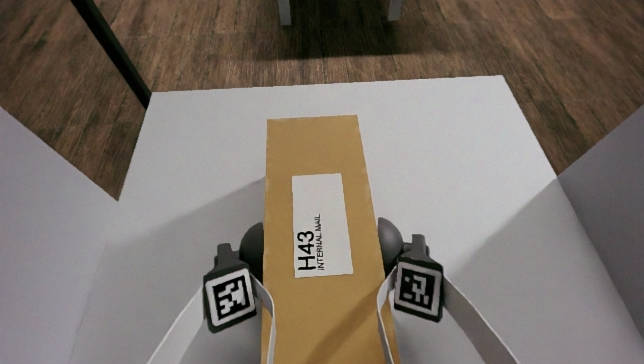

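Request:
{"op": "execute_actions", "data": {"actions": [{"r1": {"base": {"translate_m": 0.27}}, "r2": {"joints": {"lift_m": 1.04, "arm_m": 0.13}}}], "cameras": []}}

Request:
{"op": "execute_actions", "data": {"actions": [{"r1": {"base": {"translate_m": 0.28}}, "r2": {"base": {"rotate_rad": 1.572}, "joints": {"lift_m": 0.74, "arm_m": 0.0, "wrist_pitch_rad": -0.4, "head_pan_rad": 0.0, "head_tilt_rad": -0.3}}}], "cameras": []}}

Request:
{"op": "execute_actions", "data": {"actions": [{"r1": {"base": {"translate_m": 0.44}}, "r2": {"base": {"translate_m": 0.44}, "joints": {"lift_m": 0.285, "wrist_yaw_rad": 2.65}}}], "cameras": ["r2_wrist_camera", "r2_head_camera", "r1_nav_camera"]}}

Scene clock: 274.63 s.
r1.base_odometry: x=+0.291 y=-0.732 heading=+0.162 (m, m, rad; r1's odometry frame)
r1.turned_by_wheels: +0.000 (rad since the last result)
r1.turned_by_imu: +0.002 (rad since the last result)
r1.base_tilt: forward=+1.5 right=-0.6 (deg)
r1.lidar_m: 1.23 2.44 1.80 1.73 1.55 1.14 1.10 1.14 1.57 3.03 1.10 0.64
r1.head_depth_mm: 2561 2843 2481 1880 1561 1323 1155 / 2665 2958 2368 1879 1560 1325 1155 / 2794 3063 2370 1876 1557 1316 1156 / 2906 3083 2392 1869 1553 1318 1152 / 3010 3265 1325 1773 1557 1324 1152 / 3175 3300 1040 1884 1552 1322 1152 / 3311 3283 971 1732 1554 1244 1157
r1.base_status: done
r1.joint_positions: lift_m=+0.970 arm_m=+0.320 wrist_yaw_rad=-0.001 wrist_pitch_rad=-0.863 wrist_roll_rad=+0.020 gripper_m=+0.100 head_pan_rad=-1.207 head_tilt_rad=-0.731
r1.joint_status: not commanded
r1.motor_effort: left_wheel=-2(4) right_wheel=+2(6) lift_m=+22(22) arm_m=-3(3) wrist_yaw_rad=+2(2) wrist_pitch_rad=+6(6) wrist_roll_rad=+0(0) gripper_m=+0(0) head_pan_rad=+4(4) head_tilt_rad=-6(6) (%)
r1.hand_pose: x=-0.0218 y=-0.6136 z=+0.8985 quat_wxyz=(+0.636, +0.292, -0.649, -0.299) (m; r1's base frame)
r1.wrist_depth_mm: - - - - - - - / - - - - - - - / 723 - - - - - - / - - - - - - - / - - - - - - - / - - - - - - - / 958 914 968 937 964 945 930
r2.base_odometry: x=-0.588 y=+0.106 heading=-1.879 (m, m, rad; r2's odometry frame)
r2.turned_by_wheels: +0.000 (rad since the last result)
r2.turned_by_imu: +0.000 (rad since the last result)
r2.base_tilt: forward=-0.6 right=+0.0 (deg)
r2.lidar_m: 2.13 2.19 2.96 3.67 3.78 2.71 2.61 0.90 0.65 0.62 0.64 0.86
r2.head_depth_mm: 623 622 - - 621 824 941 / - - - - 613 820 937 / - 3201 - - - 826 933 / - 2498 3622 781 - 814 930 / - - 3648 817 616 811 927 / 556 556 598 649 689 810 923 / 495 540 590 648 719 805 917
r2.base_status: not commanded
r2.joint_positions: lift_m=+1.039 arm_m=+0.130 wrist_yaw_rad=+0.028 wrist_pitch_rad=-0.864 wrist_roll_rad=-0.004 gripper_m=+0.014 head_pan_rad=-1.563 head_tilt_rad=-0.494
r2.joint_status: all done
r2.motor_effort: left_wheel=-5(4) right_wheel=+3(3) lift_m=+43(45) arm_m=-3(4) wrist_yaw_rad=+2(2) wrist_pitch_rad=+8(8) wrist_roll_rad=+0(1) gripper_m=-18(18) head_pan_rad=-3(2) head_tilt_rad=-4(5) (%)
r2.hand_pose: x=-0.0174 y=-0.4232 z=+0.9673 quat_wxyz=(+0.648, +0.306, -0.636, -0.287) (m; r2's base frame)
r2.wrist_depth_mm: 251 254 376 374 371 287 285 / 295 300 325 328 323 317 339 / 359 358 287 170 289 371 423 / 449 441 269 155 279 527 546 / 597 616 598 141 659 745 813 / 898 948 849 130 130 - - / - - 993 120 971 - 981
pictures: none
No camera images: the call's "cameras" was empty. Leave "cameras" out to get every camera's image.

Scene clock: 278.40 s.
r1.base_odometry: x=+0.568 y=-0.687 heading=+0.162 (m, m, rad; r1's odometry frame)
r1.turned_by_wheels: +0.000 (rad since the last result)
r1.turned_by_imu: +0.001 (rad since the last result)
r1.base_tilt: forward=+1.5 right=-0.6 (deg)
r1.lidar_m: 1.24 2.45 1.79 1.73 1.80 1.43 1.38 1.43 1.97 3.04 0.41 0.43
r1.head_depth_mm: 2590 2852 2491 1895 1546 1319 1158 / 2687 2953 2374 1882 1556 1324 1152 / 2757 3019 1181 1773 1552 1327 1156 / 2877 3121 964 1713 1559 1324 1154 / 3019 3215 967 764 1485 1292 1111 / 3145 3272 945 766 632 1070 1134 / 3324 3260 969 764 648 1319 1151
r1.base_status: done
r1.joint_positions: lift_m=+0.970 arm_m=+0.320 wrist_yaw_rad=-0.001 wrist_pitch_rad=-0.863 wrist_roll_rad=+0.020 gripper_m=+0.100 head_pan_rad=-1.207 head_tilt_rad=-0.731
r1.joint_status: not commanded
r1.motor_effort: left_wheel=-2(6) right_wheel=+2(6) lift_m=+22(22) arm_m=-3(3) wrist_yaw_rad=+2(2) wrist_pitch_rad=+6(6) wrist_roll_rad=+0(0) gripper_m=+0(0) head_pan_rad=+2(4) head_tilt_rad=-5(6) (%)
r1.hand_pose: x=-0.0218 y=-0.6136 z=+0.8985 quat_wxyz=(+0.636, +0.292, -0.649, -0.299) (m; r1's base frame)
r1.wrist_depth_mm: 470 476 - - - - - / 410 495 - - - - - / 375 587 - - - - - / 346 - - - - - - / 317 - - - - - - / 325 - - - - - - / 954 954 940 945 955 943 928
r2.base_odometry: x=-0.588 y=+0.106 heading=-0.307 (m, m, rad; r2's odometry frame)
r2.turned_by_wheels: +1.572 (rad since the last result)
r2.turned_by_imu: +1.599 (rad since the last result)
r2.base_tilt: forward=-0.6 right=+0.0 (deg)
r2.lidar_m: 3.67 3.79 2.71 2.59 0.90 0.65 0.62 0.64 0.87 2.13 2.20 2.97
r2.head_depth_mm: 3246 3405 3584 3724 2667 1987 1573 / 3233 3390 3575 3707 2661 1979 1572 / 3205 3429 3598 3700 2661 1968 1570 / 3165 3380 3512 3690 2667 1971 1569 / 3169 3366 3549 3711 2642 1947 1559 / 3185 3355 3502 3662 2622 1950 1553 / 3150 3309 3494 3665 2634 1952 1556
r2.base_status: done
r2.joint_positions: lift_m=+0.741 arm_m=+0.000 wrist_yaw_rad=+0.028 wrist_pitch_rad=-0.435 wrist_roll_rad=-0.004 gripper_m=+0.014 head_pan_rad=-0.007 head_tilt_rad=-0.310
r2.joint_status: all done
r2.motor_effort: left_wheel=-5(12) right_wheel=+3(7) lift_m=+11(39) arm_m=-3(4) wrist_yaw_rad=+2(1) wrist_pitch_rad=+19(19) wrist_roll_rad=+1(1) gripper_m=-17(18) head_pan_rad=+2(34) head_tilt_rad=+6(27) (%)
r2.hand_pose: x=-0.0153 y=-0.3674 z=+0.7497 quat_wxyz=(+0.694, +0.163, -0.686, -0.143) (m; r2's base frame)
r2.wrist_depth_mm: - - - - - 932 621 / - - - - - 926 630 / - - - 172 - 956 639 / - - - 155 - 962 644 / - - - 141 - 970 659 / - - - 130 130 978 663 / 874 901 873 120 851 841 660
pictures: none
No camera images: the call's "cameras" was empty. Leave "cameras" out to get every camera's image.

Scene clock: 284.03 s.
r1.base_odometry: x=+1.002 y=-0.616 heading=+0.161 (m, m, rad; r1's odometry frame)
r1.turned_by_wheels: +0.000 (rad since the last result)
r1.turned_by_imu: +0.002 (rad since the last result)
r1.base_tilt: forward=+1.5 right=-0.6 (deg)
r1.lidar_m: 1.25 2.45 1.79 1.73 1.80 1.88 1.82 1.89 0.33 0.32 0.33 0.45
r1.head_depth_mm: 2579 2849 1008 763 631 538 739 / 2676 2915 966 764 631 549 1154 / 2797 3031 970 721 631 562 1154 / 2915 3124 965 764 632 1244 1113 / 3025 3226 967 765 632 1275 1113 / 3157 3282 967 766 632 1326 1139 / 3240 3272 971 766 647 1325 1158
r1.base_status: done
r1.joint_positions: lift_m=+0.970 arm_m=+0.320 wrist_yaw_rad=-0.001 wrist_pitch_rad=-0.863 wrist_roll_rad=+0.020 gripper_m=+0.100 head_pan_rad=-1.207 head_tilt_rad=-0.731
r1.joint_status: not commanded
r1.motor_effort: left_wheel=-3(4) right_wheel=+2(4) lift_m=+22(22) arm_m=-3(3) wrist_yaw_rad=+1(2) wrist_pitch_rad=+6(6) wrist_roll_rad=+0(0) gripper_m=+0(0) head_pan_rad=+3(4) head_tilt_rad=-6(6) (%)
r1.hand_pose: x=-0.0218 y=-0.6136 z=+0.8985 quat_wxyz=(+0.636, +0.292, -0.649, -0.299) (m; r1's base frame)
r1.wrist_depth_mm: 468 462 457 456 450 - - / 420 407 412 406 405 - - / 373 372 344 368 363 - - / 342 339 331 336 329 - - / 309 312 310 306 305 - - / 287 285 279 285 279 965 - / 221 260 261 262 261 259 938
r2.base_odometry: x=-0.169 y=-0.027 heading=-0.307 (m, m, rad; r2's odometry frame)
r2.turned_by_wheels: +0.000 (rad since the last result)
r2.turned_by_imu: +0.005 (rad since the last result)
r2.base_tilt: forward=-0.5 right=+0.1 (deg)
r2.lidar_m: 3.21 3.35 2.70 2.60 1.52 1.10 1.06 1.09 1.48 2.12 2.20 2.97
r2.head_depth_mm: 2862 2992 3166 3347 2681 1982 1575 / 2847 3008 3159 3343 2676 1981 1571 / 2855 2962 3126 3312 2677 1971 1564 / 2812 2971 3084 3319 2643 1963 1559 / 2808 2960 3081 3326 2640 1959 1560 / 2811 2956 3055 3315 2637 1953 1556 / 2804 2947 3100 3287 2621 1956 1553
r2.base_status: done
r2.joint_positions: lift_m=+0.286 arm_m=+0.000 wrist_yaw_rad=+2.647 wrist_pitch_rad=-0.434 wrist_roll_rad=-0.004 gripper_m=+0.014 head_pan_rad=-0.007 head_tilt_rad=-0.309
r2.joint_status: all done
r2.motor_effort: left_wheel=-5(12) right_wheel=+3(8) lift_m=+11(11) arm_m=-2(3) wrist_yaw_rad=+2(3) wrist_pitch_rad=+19(20) wrist_roll_rad=+0(1) gripper_m=-17(18) head_pan_rad=+3(3) head_tilt_rad=+6(5) (%)
r2.hand_pose: x=+0.0843 y=+0.0505 z=+0.2949 quat_wxyz=(+0.317, +0.705, -0.021, +0.634) (m; r2's base frame)
r2.wrist_depth_mm: - - - - - - - / - - - - - - - / - - 976 172 955 947 916 / 774 749 726 155 708 697 715 / 603 601 592 141 580 568 570 / - 492 491 130 129 470 473 / - 452 - 120 409 415 409
pictures: r1_nav_camera (sideways: a quarter turn counterclockwise sets it upright), r2_head_camera (sideways: a quarter turn clockwise sets it upright), r2_wrist_camera
Images, in order (width x height): r1_nav_camera 672x504, r2_head_camera 896x504, r2_wrist_camera 644x364.

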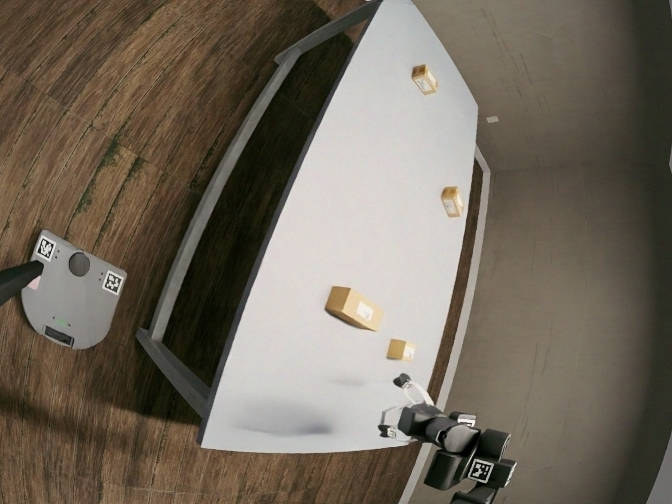

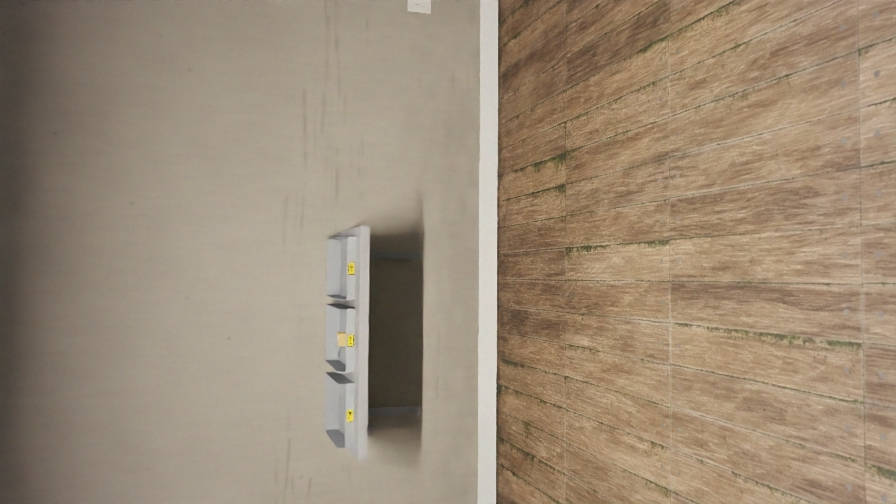

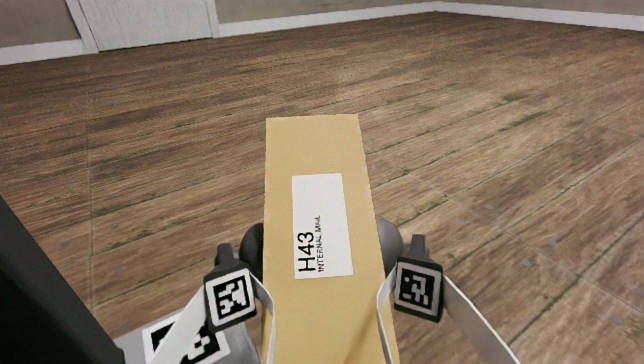

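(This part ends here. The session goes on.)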